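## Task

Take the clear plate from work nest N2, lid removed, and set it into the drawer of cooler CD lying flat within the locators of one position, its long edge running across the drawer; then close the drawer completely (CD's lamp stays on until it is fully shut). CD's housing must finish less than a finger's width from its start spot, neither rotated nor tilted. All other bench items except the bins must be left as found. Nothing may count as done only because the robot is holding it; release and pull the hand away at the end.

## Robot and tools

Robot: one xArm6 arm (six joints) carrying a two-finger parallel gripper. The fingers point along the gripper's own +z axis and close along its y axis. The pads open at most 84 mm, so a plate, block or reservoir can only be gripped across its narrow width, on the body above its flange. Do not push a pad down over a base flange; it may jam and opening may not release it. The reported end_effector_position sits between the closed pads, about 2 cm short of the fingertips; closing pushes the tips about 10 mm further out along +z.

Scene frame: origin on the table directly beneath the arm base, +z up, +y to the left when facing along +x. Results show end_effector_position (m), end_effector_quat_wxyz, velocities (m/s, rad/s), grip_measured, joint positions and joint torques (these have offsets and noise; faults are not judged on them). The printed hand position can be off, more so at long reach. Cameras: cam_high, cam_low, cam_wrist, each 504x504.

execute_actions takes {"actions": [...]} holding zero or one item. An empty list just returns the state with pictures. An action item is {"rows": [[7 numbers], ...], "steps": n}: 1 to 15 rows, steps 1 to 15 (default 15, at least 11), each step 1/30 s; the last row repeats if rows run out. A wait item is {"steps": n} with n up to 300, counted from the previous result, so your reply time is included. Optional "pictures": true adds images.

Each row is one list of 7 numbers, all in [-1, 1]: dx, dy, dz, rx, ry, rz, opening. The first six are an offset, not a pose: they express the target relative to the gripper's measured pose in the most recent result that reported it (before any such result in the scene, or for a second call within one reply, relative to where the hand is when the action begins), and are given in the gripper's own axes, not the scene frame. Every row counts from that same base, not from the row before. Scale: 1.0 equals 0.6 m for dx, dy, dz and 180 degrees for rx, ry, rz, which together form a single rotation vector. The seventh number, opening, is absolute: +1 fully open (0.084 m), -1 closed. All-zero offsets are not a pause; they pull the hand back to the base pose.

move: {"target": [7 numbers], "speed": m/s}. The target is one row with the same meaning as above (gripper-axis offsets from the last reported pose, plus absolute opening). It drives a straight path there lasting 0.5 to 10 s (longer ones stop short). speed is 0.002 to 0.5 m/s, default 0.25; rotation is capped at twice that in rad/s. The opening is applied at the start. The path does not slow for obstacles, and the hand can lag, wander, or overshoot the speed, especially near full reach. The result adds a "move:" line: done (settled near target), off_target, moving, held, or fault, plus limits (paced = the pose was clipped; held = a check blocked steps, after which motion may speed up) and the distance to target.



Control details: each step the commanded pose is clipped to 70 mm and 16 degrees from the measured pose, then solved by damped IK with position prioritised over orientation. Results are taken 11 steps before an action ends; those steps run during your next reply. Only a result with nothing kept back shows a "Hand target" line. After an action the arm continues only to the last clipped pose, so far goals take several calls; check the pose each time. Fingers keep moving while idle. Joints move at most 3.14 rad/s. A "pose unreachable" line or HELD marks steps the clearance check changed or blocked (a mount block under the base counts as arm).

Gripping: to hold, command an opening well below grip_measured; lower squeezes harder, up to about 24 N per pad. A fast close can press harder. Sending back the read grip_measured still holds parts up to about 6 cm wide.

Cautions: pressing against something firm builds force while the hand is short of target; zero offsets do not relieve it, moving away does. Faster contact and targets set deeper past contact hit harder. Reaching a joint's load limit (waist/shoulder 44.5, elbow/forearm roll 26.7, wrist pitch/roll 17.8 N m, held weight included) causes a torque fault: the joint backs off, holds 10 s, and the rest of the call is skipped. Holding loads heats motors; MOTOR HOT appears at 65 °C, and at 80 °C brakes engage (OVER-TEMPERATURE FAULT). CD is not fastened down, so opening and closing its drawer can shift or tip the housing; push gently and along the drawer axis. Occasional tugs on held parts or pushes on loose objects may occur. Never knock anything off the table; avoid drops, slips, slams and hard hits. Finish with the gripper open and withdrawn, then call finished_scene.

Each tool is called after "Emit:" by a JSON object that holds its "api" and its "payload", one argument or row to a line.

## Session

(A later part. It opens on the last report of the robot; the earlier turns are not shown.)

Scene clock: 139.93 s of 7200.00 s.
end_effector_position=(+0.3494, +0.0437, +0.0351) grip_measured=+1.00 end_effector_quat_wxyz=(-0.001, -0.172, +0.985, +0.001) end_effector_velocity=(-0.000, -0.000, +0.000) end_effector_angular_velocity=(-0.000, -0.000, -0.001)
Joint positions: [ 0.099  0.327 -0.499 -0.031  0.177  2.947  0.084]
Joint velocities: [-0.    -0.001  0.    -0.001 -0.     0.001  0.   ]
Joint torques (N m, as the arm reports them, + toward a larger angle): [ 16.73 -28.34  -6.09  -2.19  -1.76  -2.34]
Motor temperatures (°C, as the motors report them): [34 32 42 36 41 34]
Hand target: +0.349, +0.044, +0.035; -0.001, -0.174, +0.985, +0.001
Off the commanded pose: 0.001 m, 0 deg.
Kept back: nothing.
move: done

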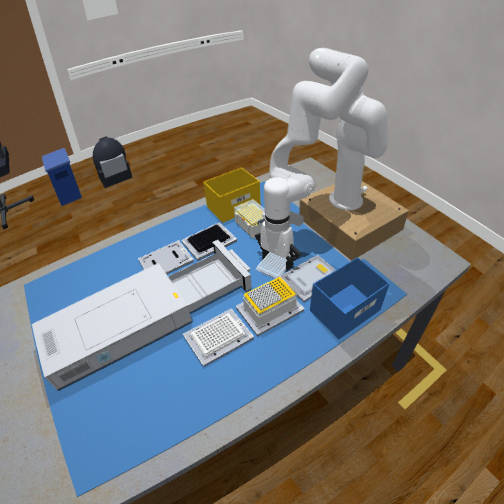

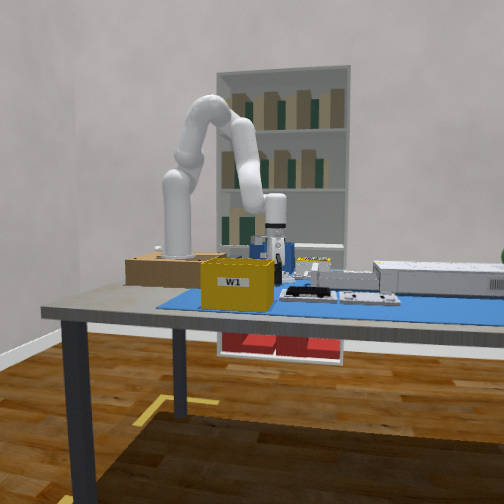

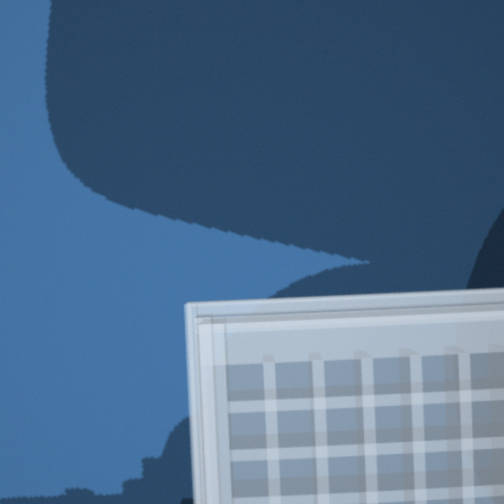

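Emit:
{"api": "move", "payload": {
  "target": [0,0.0033,0,0,0,-0.0015,1],
  "speed": 0.003
}}

Scene clock: 141.27 s of 7200.00 s.
end_effector_position=(+0.3490, +0.0440, +0.0351) grip_measured=+1.00 end_effector_quat_wxyz=(-0.001, -0.170, +0.985, +0.001) end_effector_velocity=(-0.000, -0.000, -0.000) end_effector_angular_velocity=(-0.000, +0.001, +0.000)
Joint positions: [ 0.1    0.326 -0.498 -0.031  0.176  2.952  0.084]
Joint velocities: [-0.001  0.001 -0.    -0.002 -0.     0.001  0.   ]
Joint torques (N m, as the arm reports them, + toward a larger angle): [ 18.72 -27.8   -5.74  -2.46  -1.35  -2.34]
Motor temperatures (°C, as the motors report them): [34 32 42 36 41 34]
Hand target: +0.349, +0.046, +0.035; -0.001, -0.174, +0.985, +0.001
Off the commanded pose: 0.002 m, 0 deg.
Kept back: nothing.
move: done

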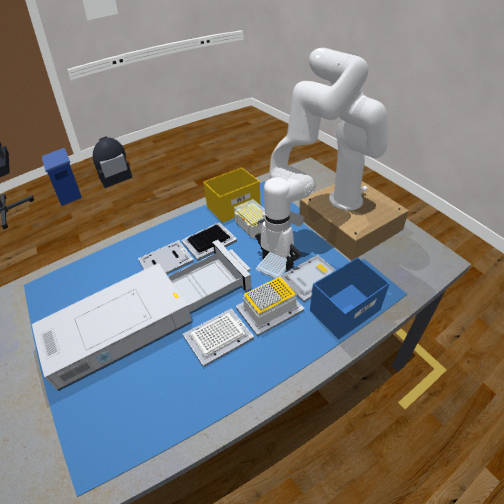

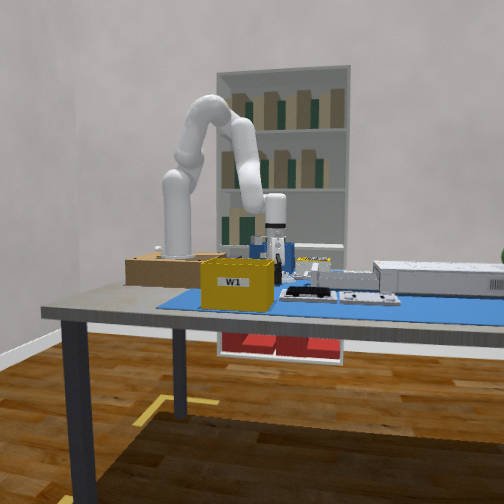

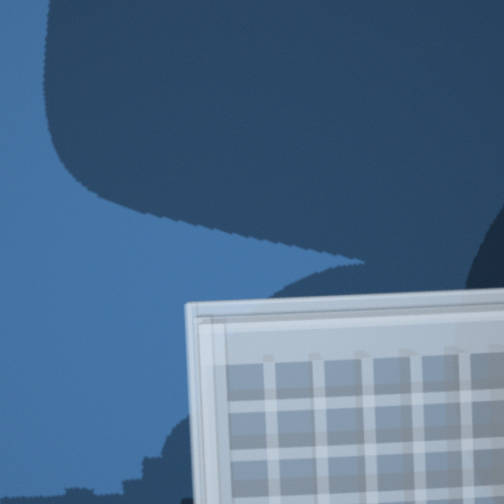

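Emit:
{"api": "move", "payload": {
  "target": [0,-0.05,-0.025,0,0.0556,0,1],
  "speed": 0.05
}}

Scene clock: 154.03 s of 7200.00 s.
end_effector_position=(+0.3592, +0.0161, +0.0500) grip_measured=+1.00 end_effector_quat_wxyz=(-0.087, -0.170, +0.982, -0.014) end_effector_velocity=(-0.002, -0.000, -0.001) end_effector_angular_velocity=(-0.002, +0.008, +0.001)
Joint positions: [ 0.039  0.334 -0.663 -0.112  0.503  2.963  0.084]
Joint velocities: [ 0.001  0.002 -0.001 -0.002  0.007  0.001  0.   ]
Joint torques (N m, as the arm reports them, + toward a larger angle): [  2.06 -30.73  -7.43  -0.53  -1.2    0.15]
Motor temperatures (°C, as the motors report them): [34 32 42 36 41 34]
Hand target: +0.359, +0.016, +0.050; -0.087, -0.170, +0.982, -0.014
Off the commanded pose: 0.000 m, 0 deg.
Kept back: nothing.
After step 90, 7.77 s passed at rest.
move: done

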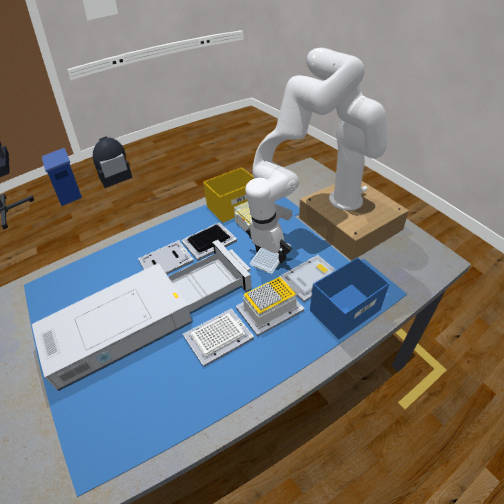

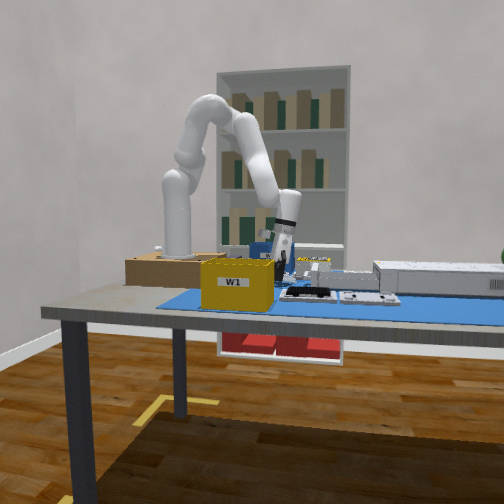

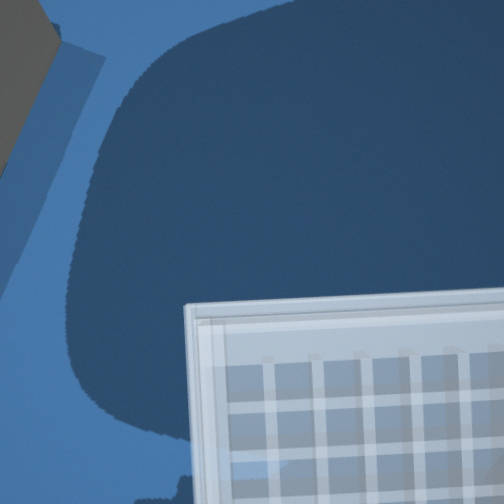

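Emit:
{"api": "move", "payload": {
  "target": [-0.002,0,0.0115,0,0,0,1],
  "speed": 0.01
}}

Emit:
{"api": "move", "payload": {
  "target": [-0.0009,0,0.005,0,0,0,1],
  "speed": 0.004
}}

Scene clock: 155.60 s of 7200.00 s.
end_effector_position=(+0.3591, +0.0161, +0.0430) grip_measured=+1.00 end_effector_quat_wxyz=(-0.087, -0.170, +0.982, -0.014) end_effector_velocity=(+0.001, -0.000, +0.001) end_effector_angular_velocity=(+0.000, -0.004, -0.003)
Joint positions: [ 0.038  0.357 -0.667 -0.117  0.484  2.968  0.084]
Joint velocities: [-0.001 -0.    -0.001  0.001 -0.002  0.002  0.   ]
Joint torques (N m, as the arm reports them, + toward a larger angle): [  1.09 -31.76  -7.25   0.16  -1.16   0.03]
Motor temperatures (°C, as the motors report them): [34 32 42 36 41 34]
Hand target: +0.359, +0.016, +0.043; -0.087, -0.170, +0.982, -0.014
Off the commanded pose: 0.000 m, 0 deg.
Kept back: nothing.
move: done

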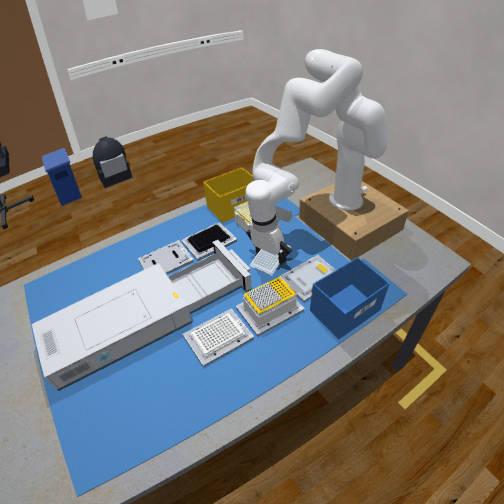

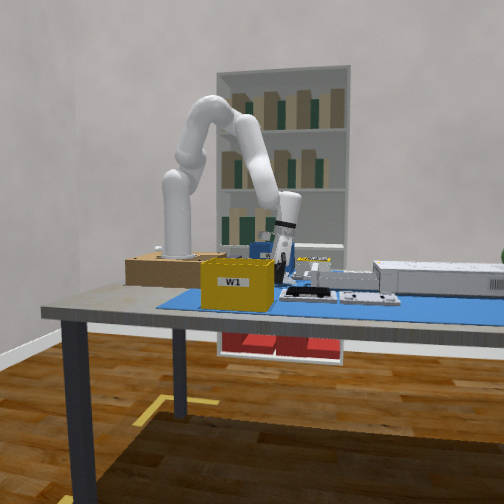

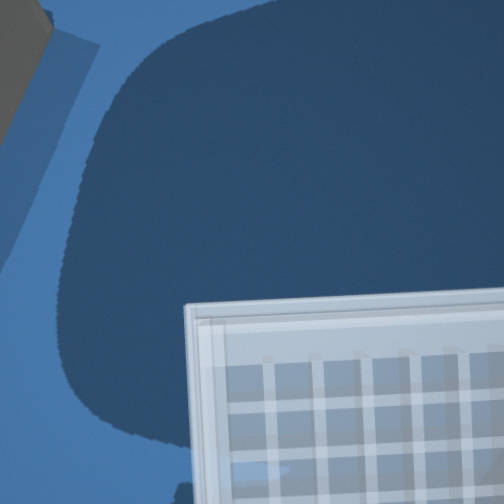

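Scene clock: 156.57 s of 7200.00 s.
end_effector_position=(+0.3590, +0.0160, +0.0400) grip_measured=+1.00 end_effector_quat_wxyz=(-0.087, -0.170, +0.982, -0.014) end_effector_velocity=(-0.000, -0.000, -0.001) end_effector_angular_velocity=(-0.000, +0.001, +0.000)
Joint positions: [ 0.038  0.368 -0.669 -0.119  0.476  2.969  0.084]
Joint velocities: [-0.     0.003 -0.    -0.001 -0.001  0.     0.   ]
Joint torques (N m, as the arm reports them, + toward a larger angle): [  1.68 -29.88  -7.95  -0.2   -1.39  -0.01]
Motor temperatures (°C, as the motors report them): [34 32 42 36 41 34]
Hand target: +0.359, +0.016, +0.040; -0.087, -0.170, +0.982, -0.014
Off the commanded pose: 0.000 m, 0 deg.
Kept back: nothing.
move: done

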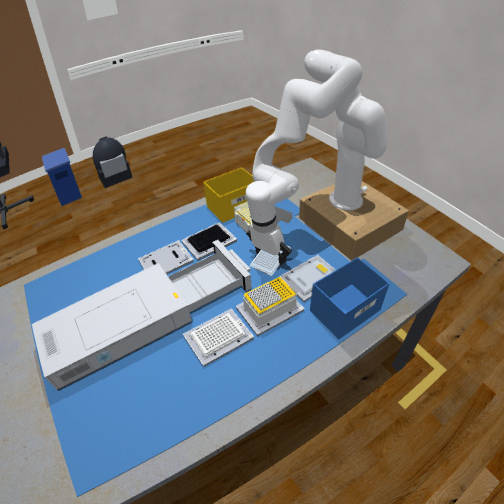

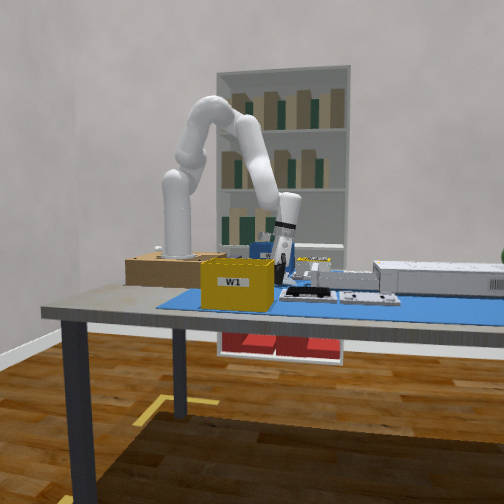

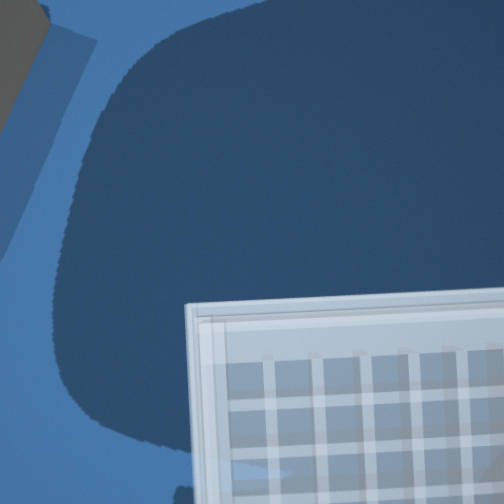

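Emit:
{"api": "move", "payload": {
  "target": [-0.0006,0,0.0033,0,0,0,1],
  "speed": 0.004
}}

Scene clock: 157.60 s of 7200.00 s.
end_effector_position=(+0.3588, +0.0160, +0.0380) grip_measured=+1.00 end_effector_quat_wxyz=(-0.087, -0.170, +0.982, -0.014) end_effector_velocity=(+0.001, +0.000, +0.000) end_effector_angular_velocity=(-0.000, -0.002, +0.000)
Joint positions: [ 0.037  0.374 -0.67  -0.12   0.471  2.971  0.084]
Joint velocities: [ 0.    -0.001 -0.001 -0.001 -0.001  0.001  0.   ]
Joint torques (N m, as the arm reports them, + toward a larger angle): [  1.33 -28.41  -8.38  -0.42  -1.97  -0.31]
Motor temperatures (°C, as the motors report them): [34 32 42 36 41 34]
Hand target: +0.359, +0.016, +0.038; -0.087, -0.170, +0.982, -0.014
Off the commanded pose: 0.000 m, 0 deg.
Kept back: nothing.
move: done

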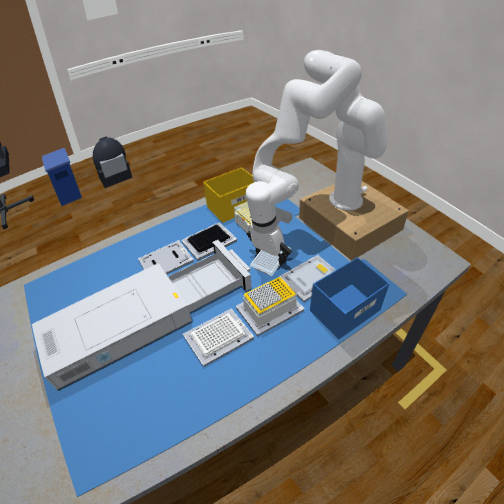

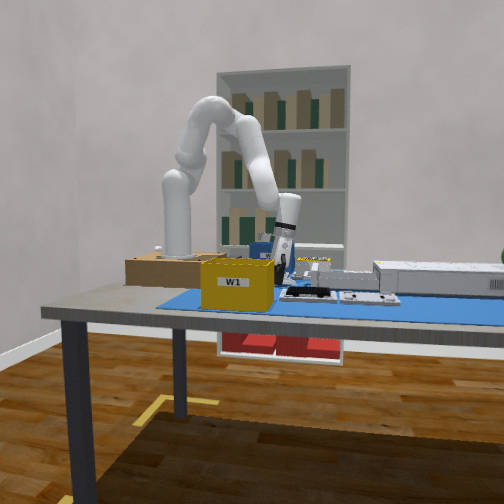

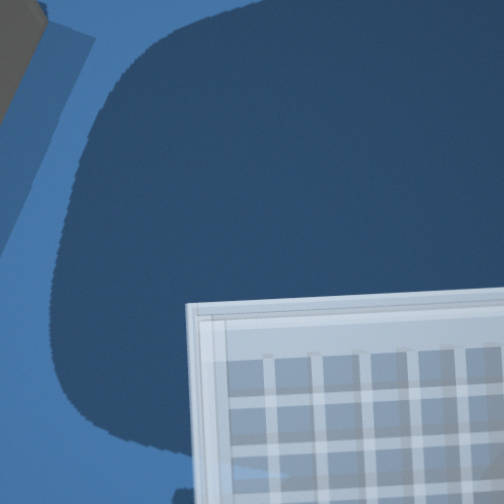

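Emit:
{"api": "move", "payload": {
  "target": [-0.001,0,0.005,0,0,0,1],
  "speed": 0.004
}}

Scene clock: 158.87 s of 7200.00 s.
end_effector_position=(+0.3590, +0.0160, +0.0349) grip_measured=+1.00 end_effector_quat_wxyz=(-0.087, -0.170, +0.982, -0.014) end_effector_velocity=(+0.004, +0.001, +0.001) end_effector_angular_velocity=(+0.001, -0.008, +0.001)
Joint positions: [ 0.037  0.385 -0.672 -0.122  0.462  2.973  0.084]
Joint velocities: [ 0.001  0.    -0.005 -0.001 -0.004  0.001  0.   ]
Joint torques (N m, as the arm reports them, + toward a larger angle): [  1.95 -29.69  -8.61  -0.01  -2.    -0.45]
Motor temperatures (°C, as the motors report them): [34 32 42 36 41 34]
Hand target: +0.359, +0.016, +0.035; -0.087, -0.170, +0.982, -0.014
Off the commanded pose: 0.000 m, 0 deg.
Kept back: nothing.
move: done

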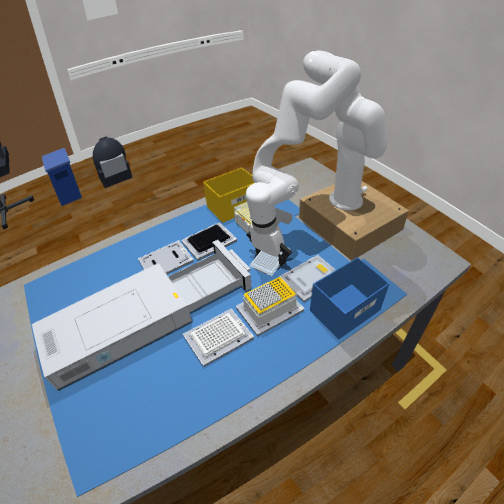

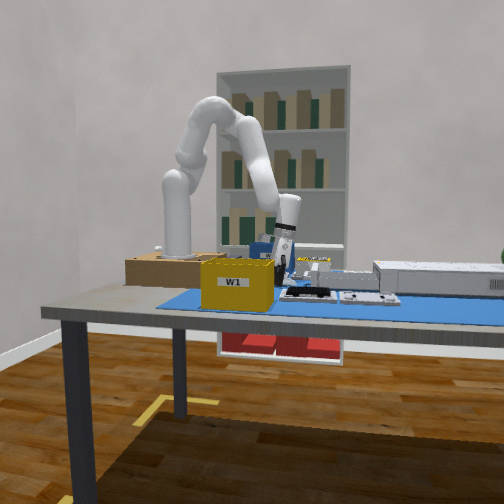

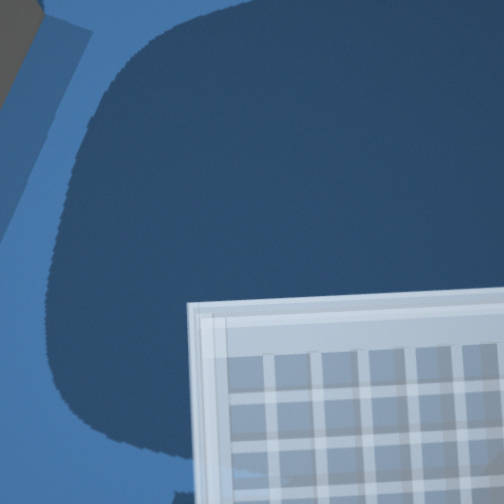

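Emit:
{"api": "move", "payload": {
  "target": [-0.0005,0,0.003,0,0,0,1],
  "speed": 0.004
}}

Scene clock: 159.83 s of 7200.00 s.
end_effector_position=(+0.3589, +0.0160, +0.0331) grip_measured=+1.00 end_effector_quat_wxyz=(-0.087, -0.170, +0.982, -0.014) end_effector_velocity=(-0.000, -0.000, -0.001) end_effector_angular_velocity=(-0.000, +0.001, -0.002)
Joint positions: [ 0.037  0.391 -0.673 -0.124  0.457  2.974  0.084]
Joint velocities: [-0.     0.002 -0.     0.001 -0.001  0.001  0.   ]
Joint torques (N m, as the arm reports them, + toward a larger angle): [  1.71 -28.49  -8.91  -0.23  -2.12   0.18]
Motor temperatures (°C, as the motors report them): [34 32 42 36 41 34]
Hand target: +0.359, +0.016, +0.033; -0.087, -0.170, +0.982, -0.014
Off the commanded pose: 0.000 m, 0 deg.
Kept back: nothing.
move: done

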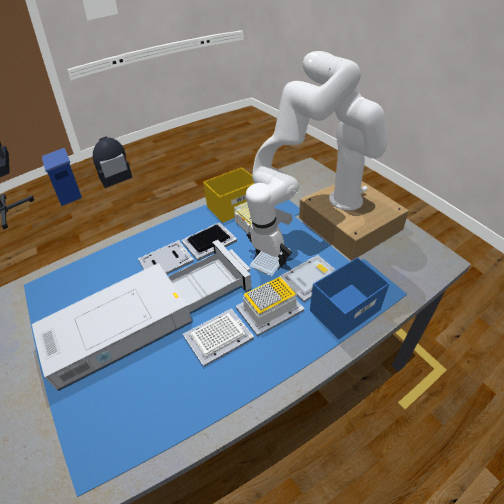

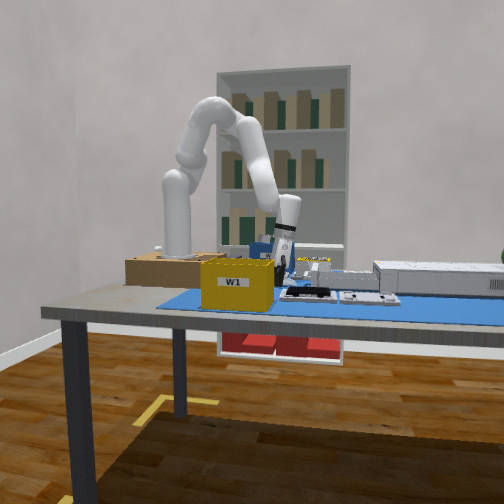

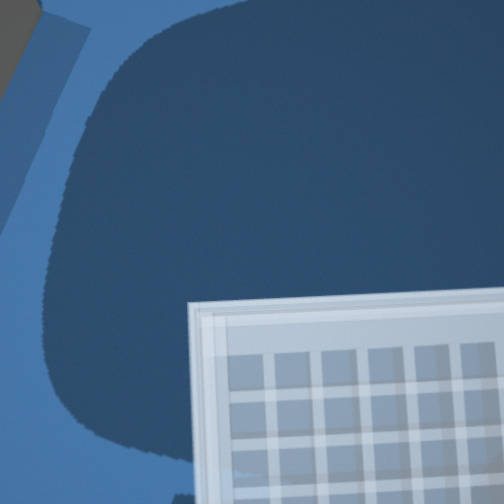

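Emit:
{"api": "move", "payload": {
  "target": [0.0015,0,-0.008,0,0,0,1],
  "speed": 0.01
}}

Emit:
{"api": "zoom_image", "payload": {
  "camera": "cam_high",
  "region": [235,230,305,290]
}}

Scene clock: 163.37 s of 7200.00 s.
end_effector_position=(+0.3590, +0.0160, +0.0380) grip_measured=+1.00 end_effector_quat_wxyz=(-0.087, -0.170, +0.982, -0.014) end_effector_velocity=(-0.002, -0.000, -0.000) end_effector_angular_velocity=(-0.001, +0.006, +0.002)
Joint positions: [ 0.037  0.375 -0.67  -0.12   0.47   2.971  0.084]
Joint velocities: [ 0.    -0.001  0.003 -0.     0.004 -0.001  0.   ]
Joint torques (N m, as the arm reports them, + toward a larger angle): [  1.12 -31.74  -7.19  -0.22  -1.32   0.03]
Motor temperatures (°C, as the motors report them): [34 32 42 36 41 34]
Hand target: +0.359, +0.016, +0.038; -0.087, -0.170, +0.982, -0.014
Off the commanded pose: 0.000 m, 0 deg.
Kept back: nothing.
move: done

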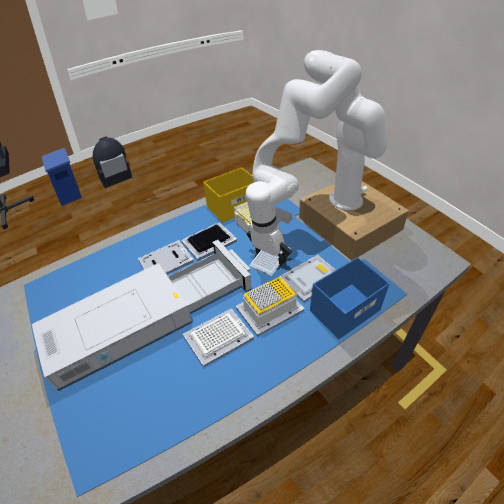

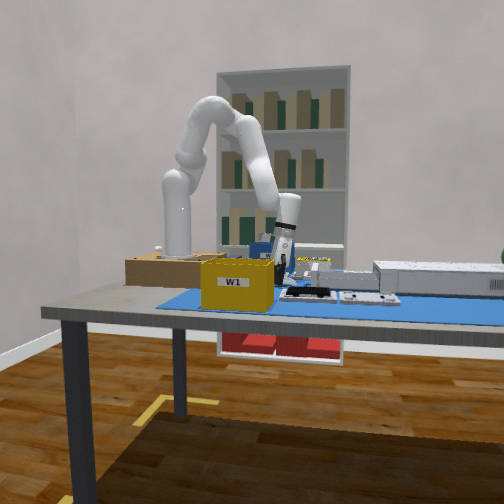

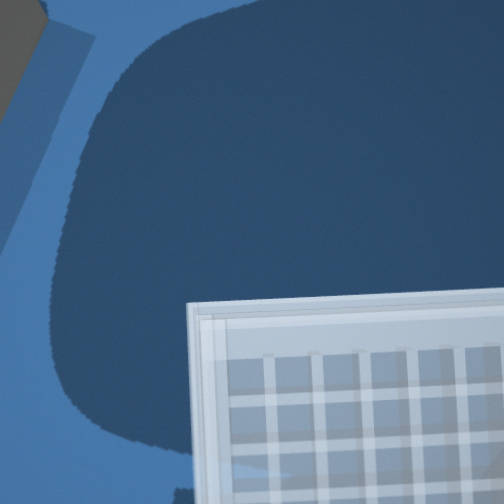

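Region (235, 230, 305, 290) of cam_high's 504x504 image, scaled by 7.200, with more detail than that image has; it fills the top 432 rows of this view, and the rest is white.

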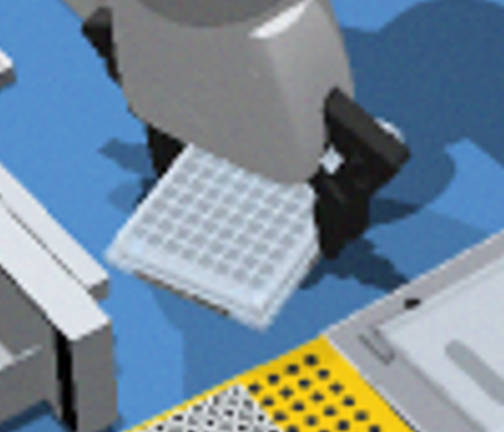

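Emit:
{"api": "move", "payload": {
  "target": [0.0035,0,-0.02,0,0,0,1],
  "speed": 0.02
}}

Emit:
{"api": "zoom_image", "payload": {
  "camera": "cam_low",
  "region": [250,230,330,300]
}}

Scene clock: 165.00 s of 7200.00 s.
end_effector_position=(+0.3590, +0.0160, +0.0501) grip_measured=+1.00 end_effector_quat_wxyz=(-0.087, -0.170, +0.982, -0.014) end_effector_velocity=(-0.001, -0.000, +0.000) end_effector_angular_velocity=(-0.001, +0.002, +0.001)
Joint positions: [ 0.039  0.334 -0.663 -0.112  0.504  2.963  0.084]
Joint velocities: [ 0.    -0.002  0.002 -0.001  0.002 -0.001  0.   ]
Joint torques (N m, as the arm reports them, + toward a larger angle): [  1.45 -30.87  -7.62  -0.17  -1.22  -0.24]
Motor temperatures (°C, as the motors report them): [34 32 42 36 41 34]
Hand target: +0.359, +0.016, +0.050; -0.087, -0.170, +0.982, -0.014
Off the commanded pose: 0.000 m, 0 deg.
Kept back: nothing.
move: done

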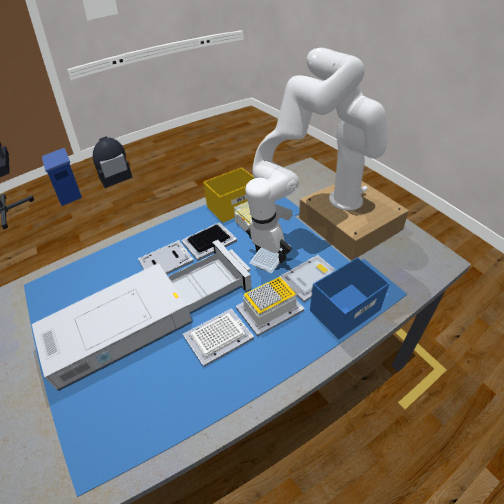

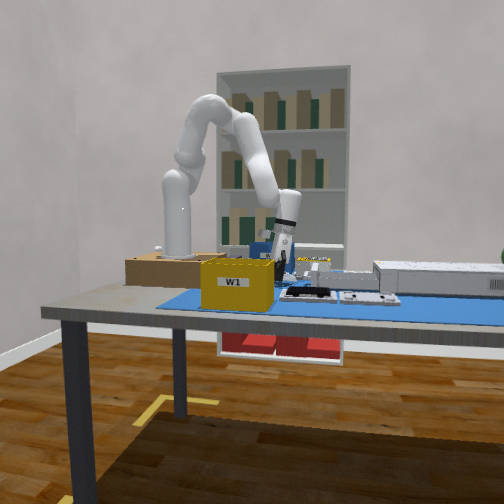

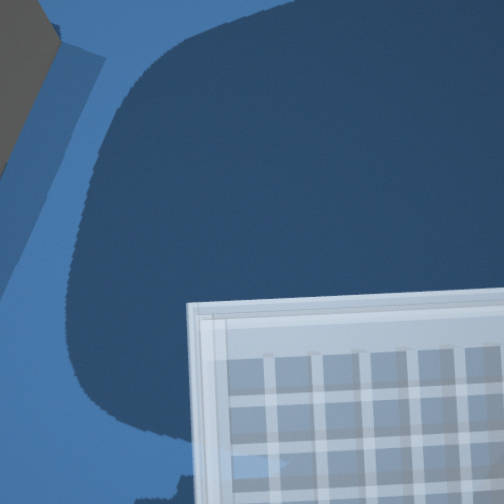

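Region (250, 230, 330, 300) of cam_low's 504x504 image, scaled by 6.300, with more detail than that image has; it fills the top 441 rows of this view, and the rest is white.

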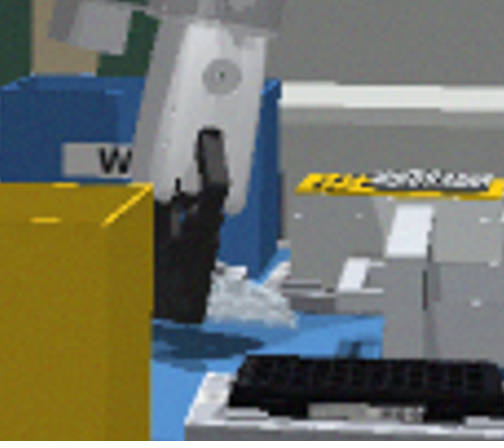

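Emit:
{"api": "move", "payload": {
  "target": [0.029,0,-0.164,0,-0.0556,0,1],
  "speed": 0.3
}}

Scene clock: 174.93 s of 7200.00 s.
end_effector_position=(+0.3589, +0.0159, +0.1496) grip_measured=+1.00 end_effector_quat_wxyz=(-0.002, -0.170, +0.985, +0.002) end_effector_velocity=(+0.002, +0.000, +0.003) end_effector_angular_velocity=(+0.002, -0.008, -0.000)
Joint positions: [ 0.026 -0.072 -0.505 -0.008  0.583  2.853  0.084]
Joint velocities: [-0.    -0.007 -0.003  0.002  0.001 -0.002  0.   ]
Joint torques (N m, as the arm reports them, + toward a larger angle): [  1.63 -23.49 -10.01  -0.44  -1.65  -0.19]
Motor temperatures (°C, as the motors report them): [34 32 42 36 41 34]
Hand target: +0.359, +0.016, +0.150; -0.001, -0.170, +0.985, +0.002
Off the commanded pose: 0.001 m, 0 deg.
Kept back: nothing.
After step 90, 6.03 s passed at rest.
move: done

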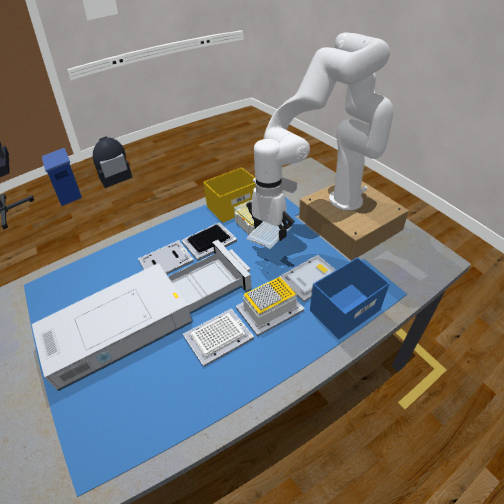

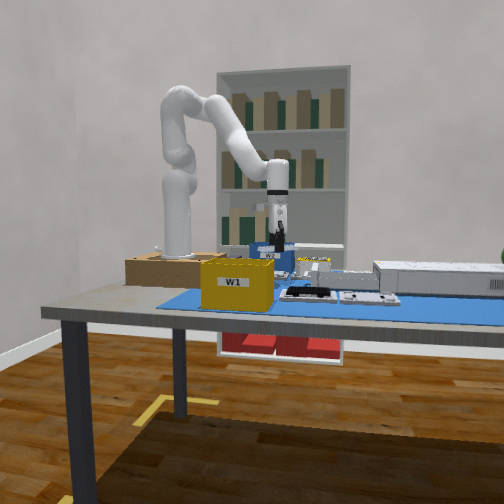

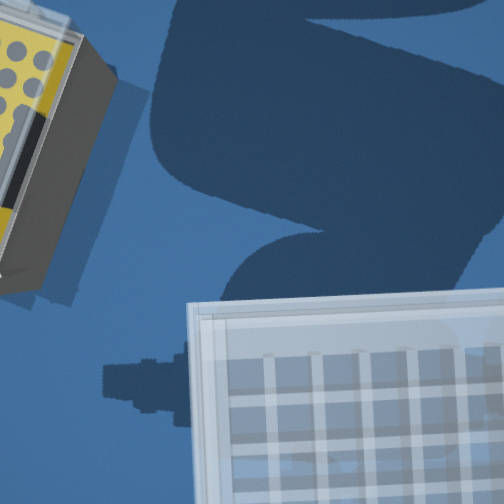

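Emit:
{"api": "zoom_image", "payload": {
  "camera": "cam_low",
  "region": [240,210,320,270]
}}

Region (240, 210, 320, 270) of cam_low's 504x504 image, scaled by 6.300, with more detail than that image has; it fills the top 378 rows of this view, and the rest is white.

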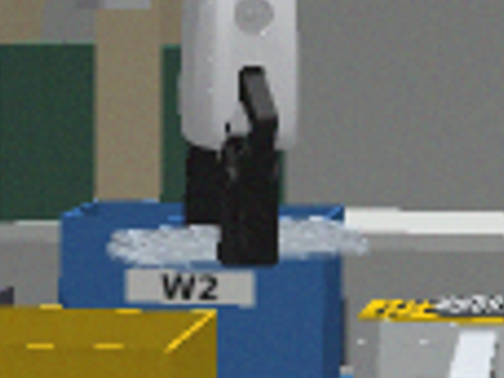

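Emit:
{"api": "move", "payload": {
  "target": [-0.3448,-0.4873,0,0,0,0.1228,1],
  "speed": 0.35
}}

Scene clock: 177.50 s of 7200.00 s.
end_effector_position=(+0.6530, -0.1879, +0.1480) grip_measured=+1.00 end_effector_quat_wxyz=(-0.002, +0.021, +1.000, +0.002) end_effector_velocity=(+0.001, -0.001, +0.000) end_effector_angular_velocity=(+0.002, +0.007, +0.000)
Joint positions: [-0.299  0.947 -2.064 -0.006  1.12   2.908  0.084]
Joint velocities: [-0.001  0.014 -0.028  0.     0.021 -0.001  0.   ]
Joint torques (N m, as the arm reports them, + toward a larger angle): [  1.26 -54.76 -13.06  -0.02  -1.67   0.28]
Motor temperatures (°C, as the motors report them): [34 32 42 36 41 34]
Hand target: +0.653, -0.188, +0.148; -0.002, +0.021, +1.000, +0.002
Off the commanded pose: 0.002 m, 0 deg.
Kept back: nothing.
move: done

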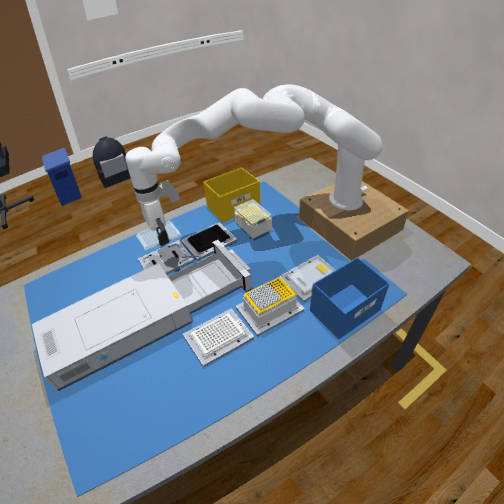

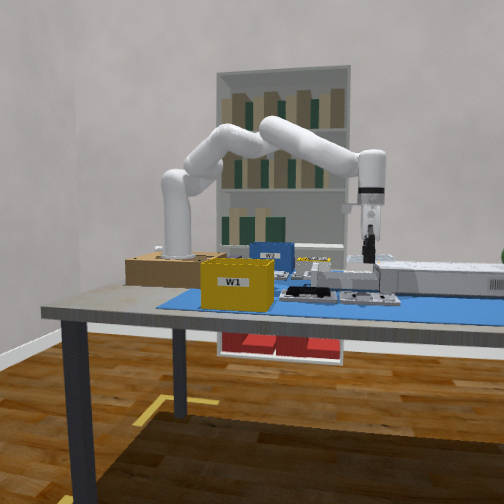

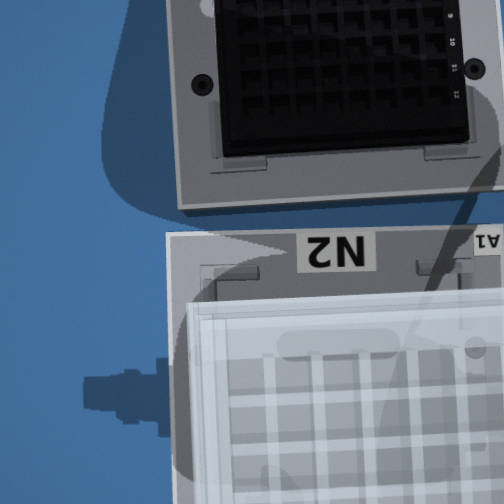

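Emit:
{"api": "zoom_image", "payload": {
  "camera": "cam_wrist",
  "region": [160,220,504,420]
}}

Region (160, 220, 504, 420) of cam_wrist's 504x504 image, scaled by 1.465, with more detail than that image has; it fills the top 293 rows of this view, and the rest is white.

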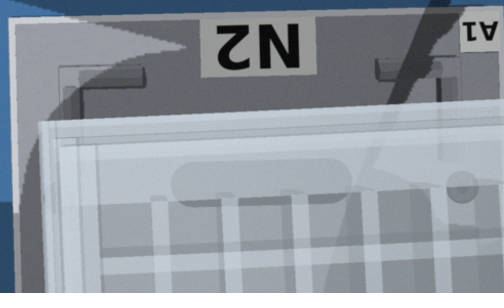

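Emit:
{"api": "move", "payload": {
  "target": [0.002,-0.0023,0.12,0,0,0.005,1],
  "speed": 0.12
}}

Scene clock: 180.73 s of 7200.00 s.
end_effector_position=(+0.6518, -0.1894, +0.0767) grip_measured=+1.00 end_effector_quat_wxyz=(-0.001, +0.029, +1.000, +0.002) end_effector_velocity=(-0.005, +0.001, -0.007) end_effector_angular_velocity=(+0.004, +0.015, +0.001)
Joint positions: [-0.303  1.056 -2.048 -0.007  0.993  2.922  0.084]
Joint velocities: [-0.     0.006  0.008 -0.     0.002 -0.001  0.   ]
Joint torques (N m, as the arm reports them, + toward a larger angle): [  1.58 -54.02 -12.53  -0.66  -1.2    0.  ]
Motor temperatures (°C, as the motors report them): [34 33 43 36 41 34]
Hand target: +0.651, -0.189, +0.076; -0.002, +0.029, +1.000, +0.002
Off the commanded pose: 0.001 m, 0 deg.
Kept back: nothing.
move: done

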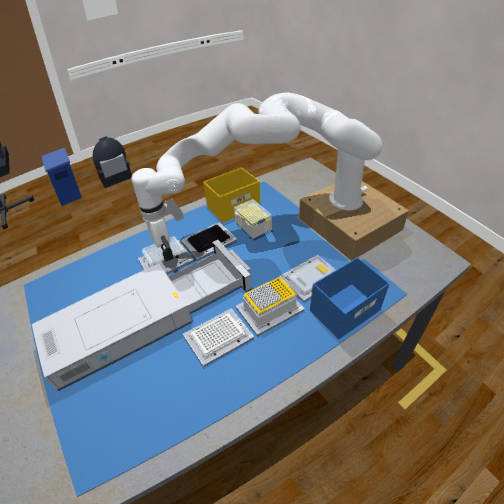

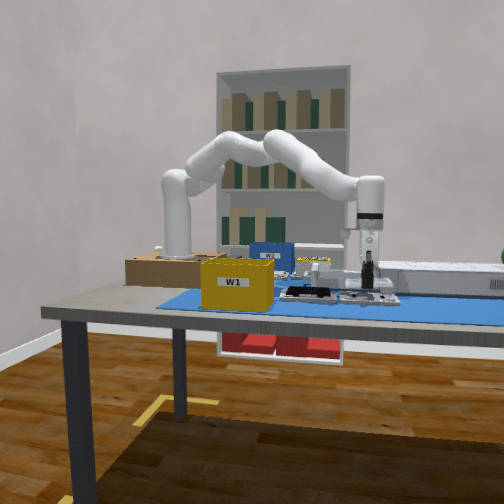

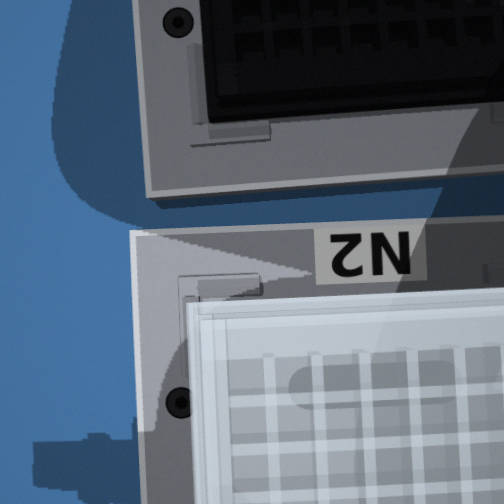

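Emit:
{"api": "zoom_image", "payload": {
  "camera": "cam_wrist",
  "region": [160,250,300,350]
}}

Region (160, 250, 300, 350) of cam_wrist's 504x504 image, scaled by 3.600, with more detail than that image has; it fills the top 360 rows of this view, and the rest is white.

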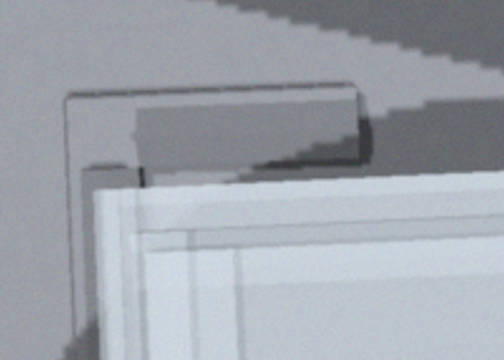

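Emit:
{"api": "move", "payload": {
  "target": [-0.0012,0.0012,0.028,0,0,0,1],
  "speed": 0.03
}}

Emit:
{"api": "zoom_image", "payload": {
  "camera": "cam_wrist",
  "region": [150,250,290,350]
}}

Scene clock: 182.70 s of 7200.00 s.
end_effector_position=(+0.6526, -0.1888, +0.0601) grip_measured=+1.00 end_effector_quat_wxyz=(-0.001, +0.029, +1.000, +0.001) end_effector_velocity=(+0.003, -0.001, +0.004) end_effector_angular_velocity=(-0.003, -0.009, -0.000)
Joint positions: [-0.302  1.091 -2.063 -0.007  0.972  2.923  0.084]
Joint velocities: [-0.    -0.003 -0.005 -0.    -0.001  0.     0.   ]
Joint torques (N m, as the arm reports them, + toward a larger angle): [  1.71 -53.98 -12.87  -0.2   -1.46   0.1 ]
Motor temperatures (°C, as the motors report them): [34 33 43 36 41 34]
Hand target: +0.653, -0.189, +0.060; -0.001, +0.029, +1.000, +0.002
Off the commanded pose: 0.000 m, 0 deg.
Kept back: nothing.
move: done

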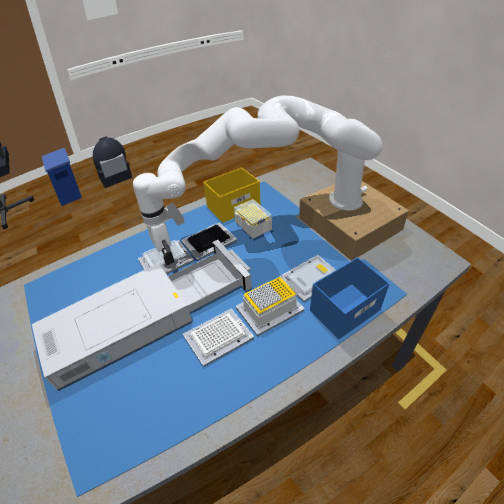

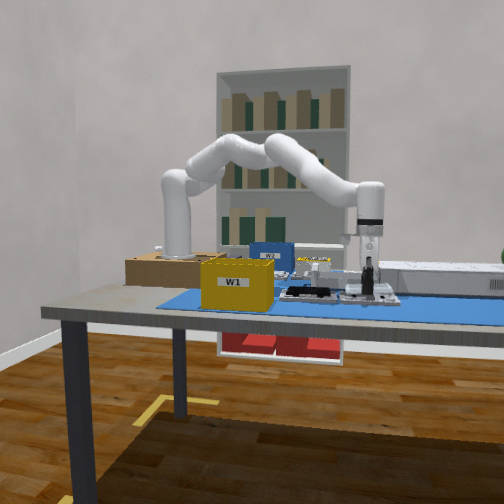

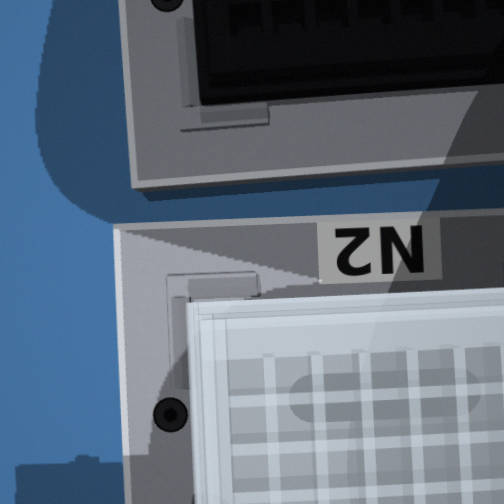

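Region (150, 250, 290, 350) of cam_wrist's 504x504 image, scaled by 3.600, with more detail than that image has; it fills the top 360 rows of this view, and the rest is white.

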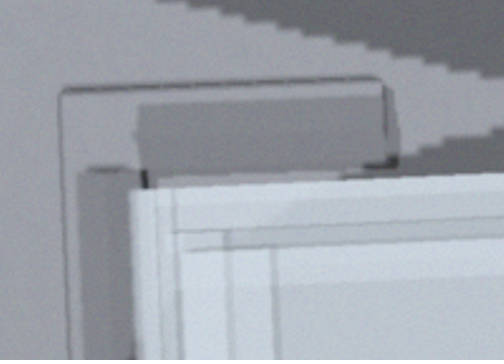

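Emit:
{"api": "move", "payload": {
  "target": [0,0,0.01,0,0,0,1],
  "speed": 0.01
}}

Emit:
{"api": "move", "payload": {
  "target": [0,0,0.005,0,0,0,1],
  "speed": 0.005
}}

Scene clock: 183.97 s of 7200.00 s.
end_effector_position=(+0.6526, -0.1887, +0.0540) grip_measured=+1.00 end_effector_quat_wxyz=(-0.001, +0.029, +1.000, +0.001) end_effector_velocity=(+0.002, -0.001, +0.003) end_effector_angular_velocity=(-0.002, -0.006, +0.002)
Joint positions: [-0.302  1.104 -2.067 -0.007  0.964  2.923  0.084]
Joint velocities: [ 0.    -0.002 -0.003 -0.    -0.001 -0.002  0.   ]
Joint torques (N m, as the arm reports them, + toward a larger angle): [  1.25 -55.35 -12.71  -0.47  -1.54  -0.3 ]
Motor temperatures (°C, as the motors report them): [34 33 43 36 41 34]
Hand target: +0.653, -0.189, +0.054; -0.001, +0.029, +1.000, +0.001
Off the commanded pose: 0.000 m, 0 deg.
Kept back: nothing.
move: done

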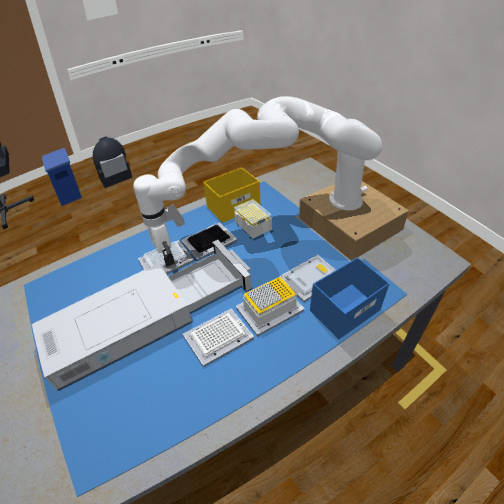

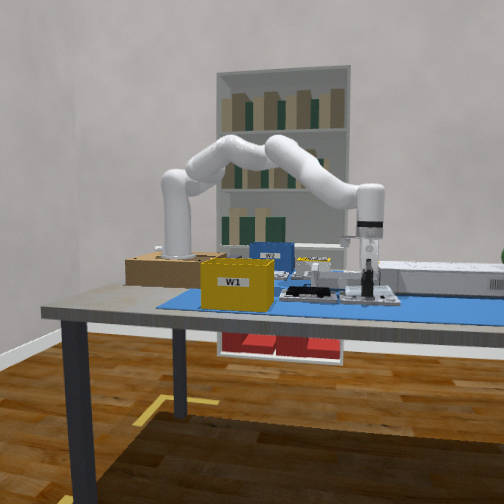

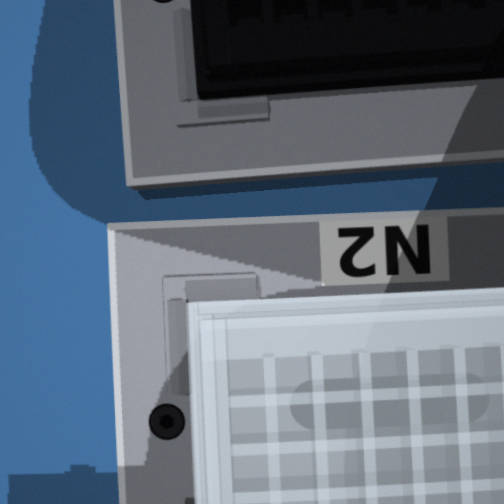

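Scene clock: 184.80 s of 7200.00 s.
end_effector_position=(+0.6525, -0.1888, +0.0511) grip_measured=+1.00 end_effector_quat_wxyz=(-0.001, +0.029, +1.000, +0.001) end_effector_velocity=(-0.000, +0.001, -0.001) end_effector_angular_velocity=(+0.001, +0.002, +0.001)
Joint positions: [-0.302  1.11  -2.07  -0.007  0.96   2.923  0.084]
Joint velocities: [ 0.001  0.002  0.     0.     0.    -0.     0.   ]
Joint torques (N m, as the arm reports them, + toward a larger angle): [  1.46 -54.44 -11.71   0.1   -1.75   0.1 ]
Motor temperatures (°C, as the motors report them): [34 33 43 36 41 34]
Hand target: +0.653, -0.189, +0.051; -0.001, +0.029, +1.000, +0.001
Off the commanded pose: 0.000 m, 0 deg.
Kept back: nothing.
move: done

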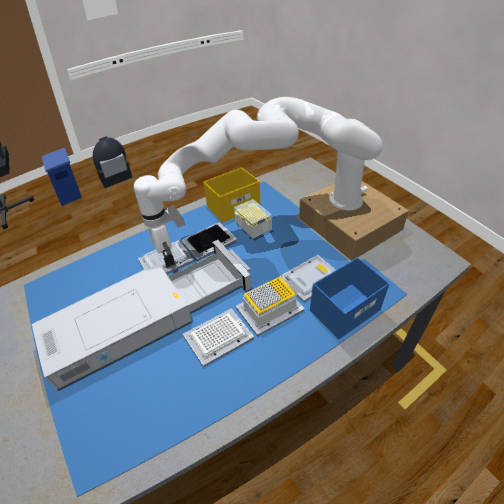

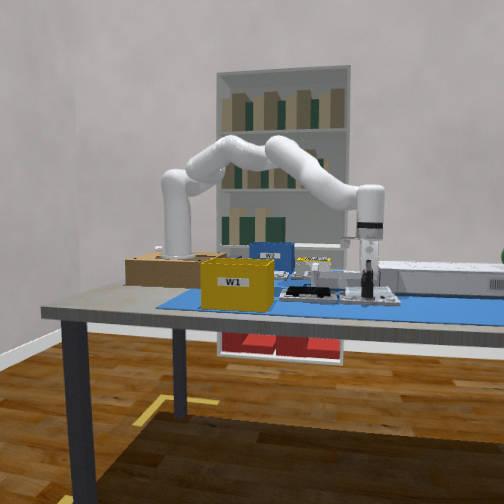

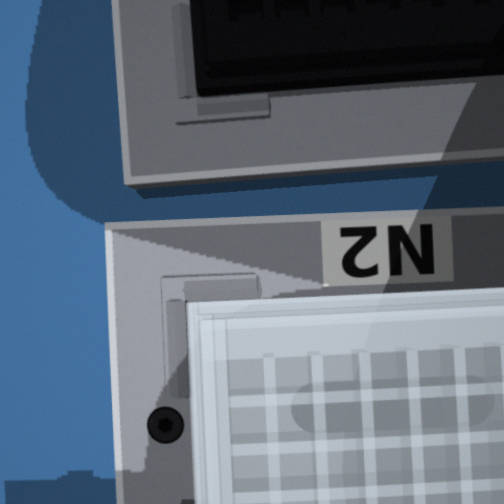

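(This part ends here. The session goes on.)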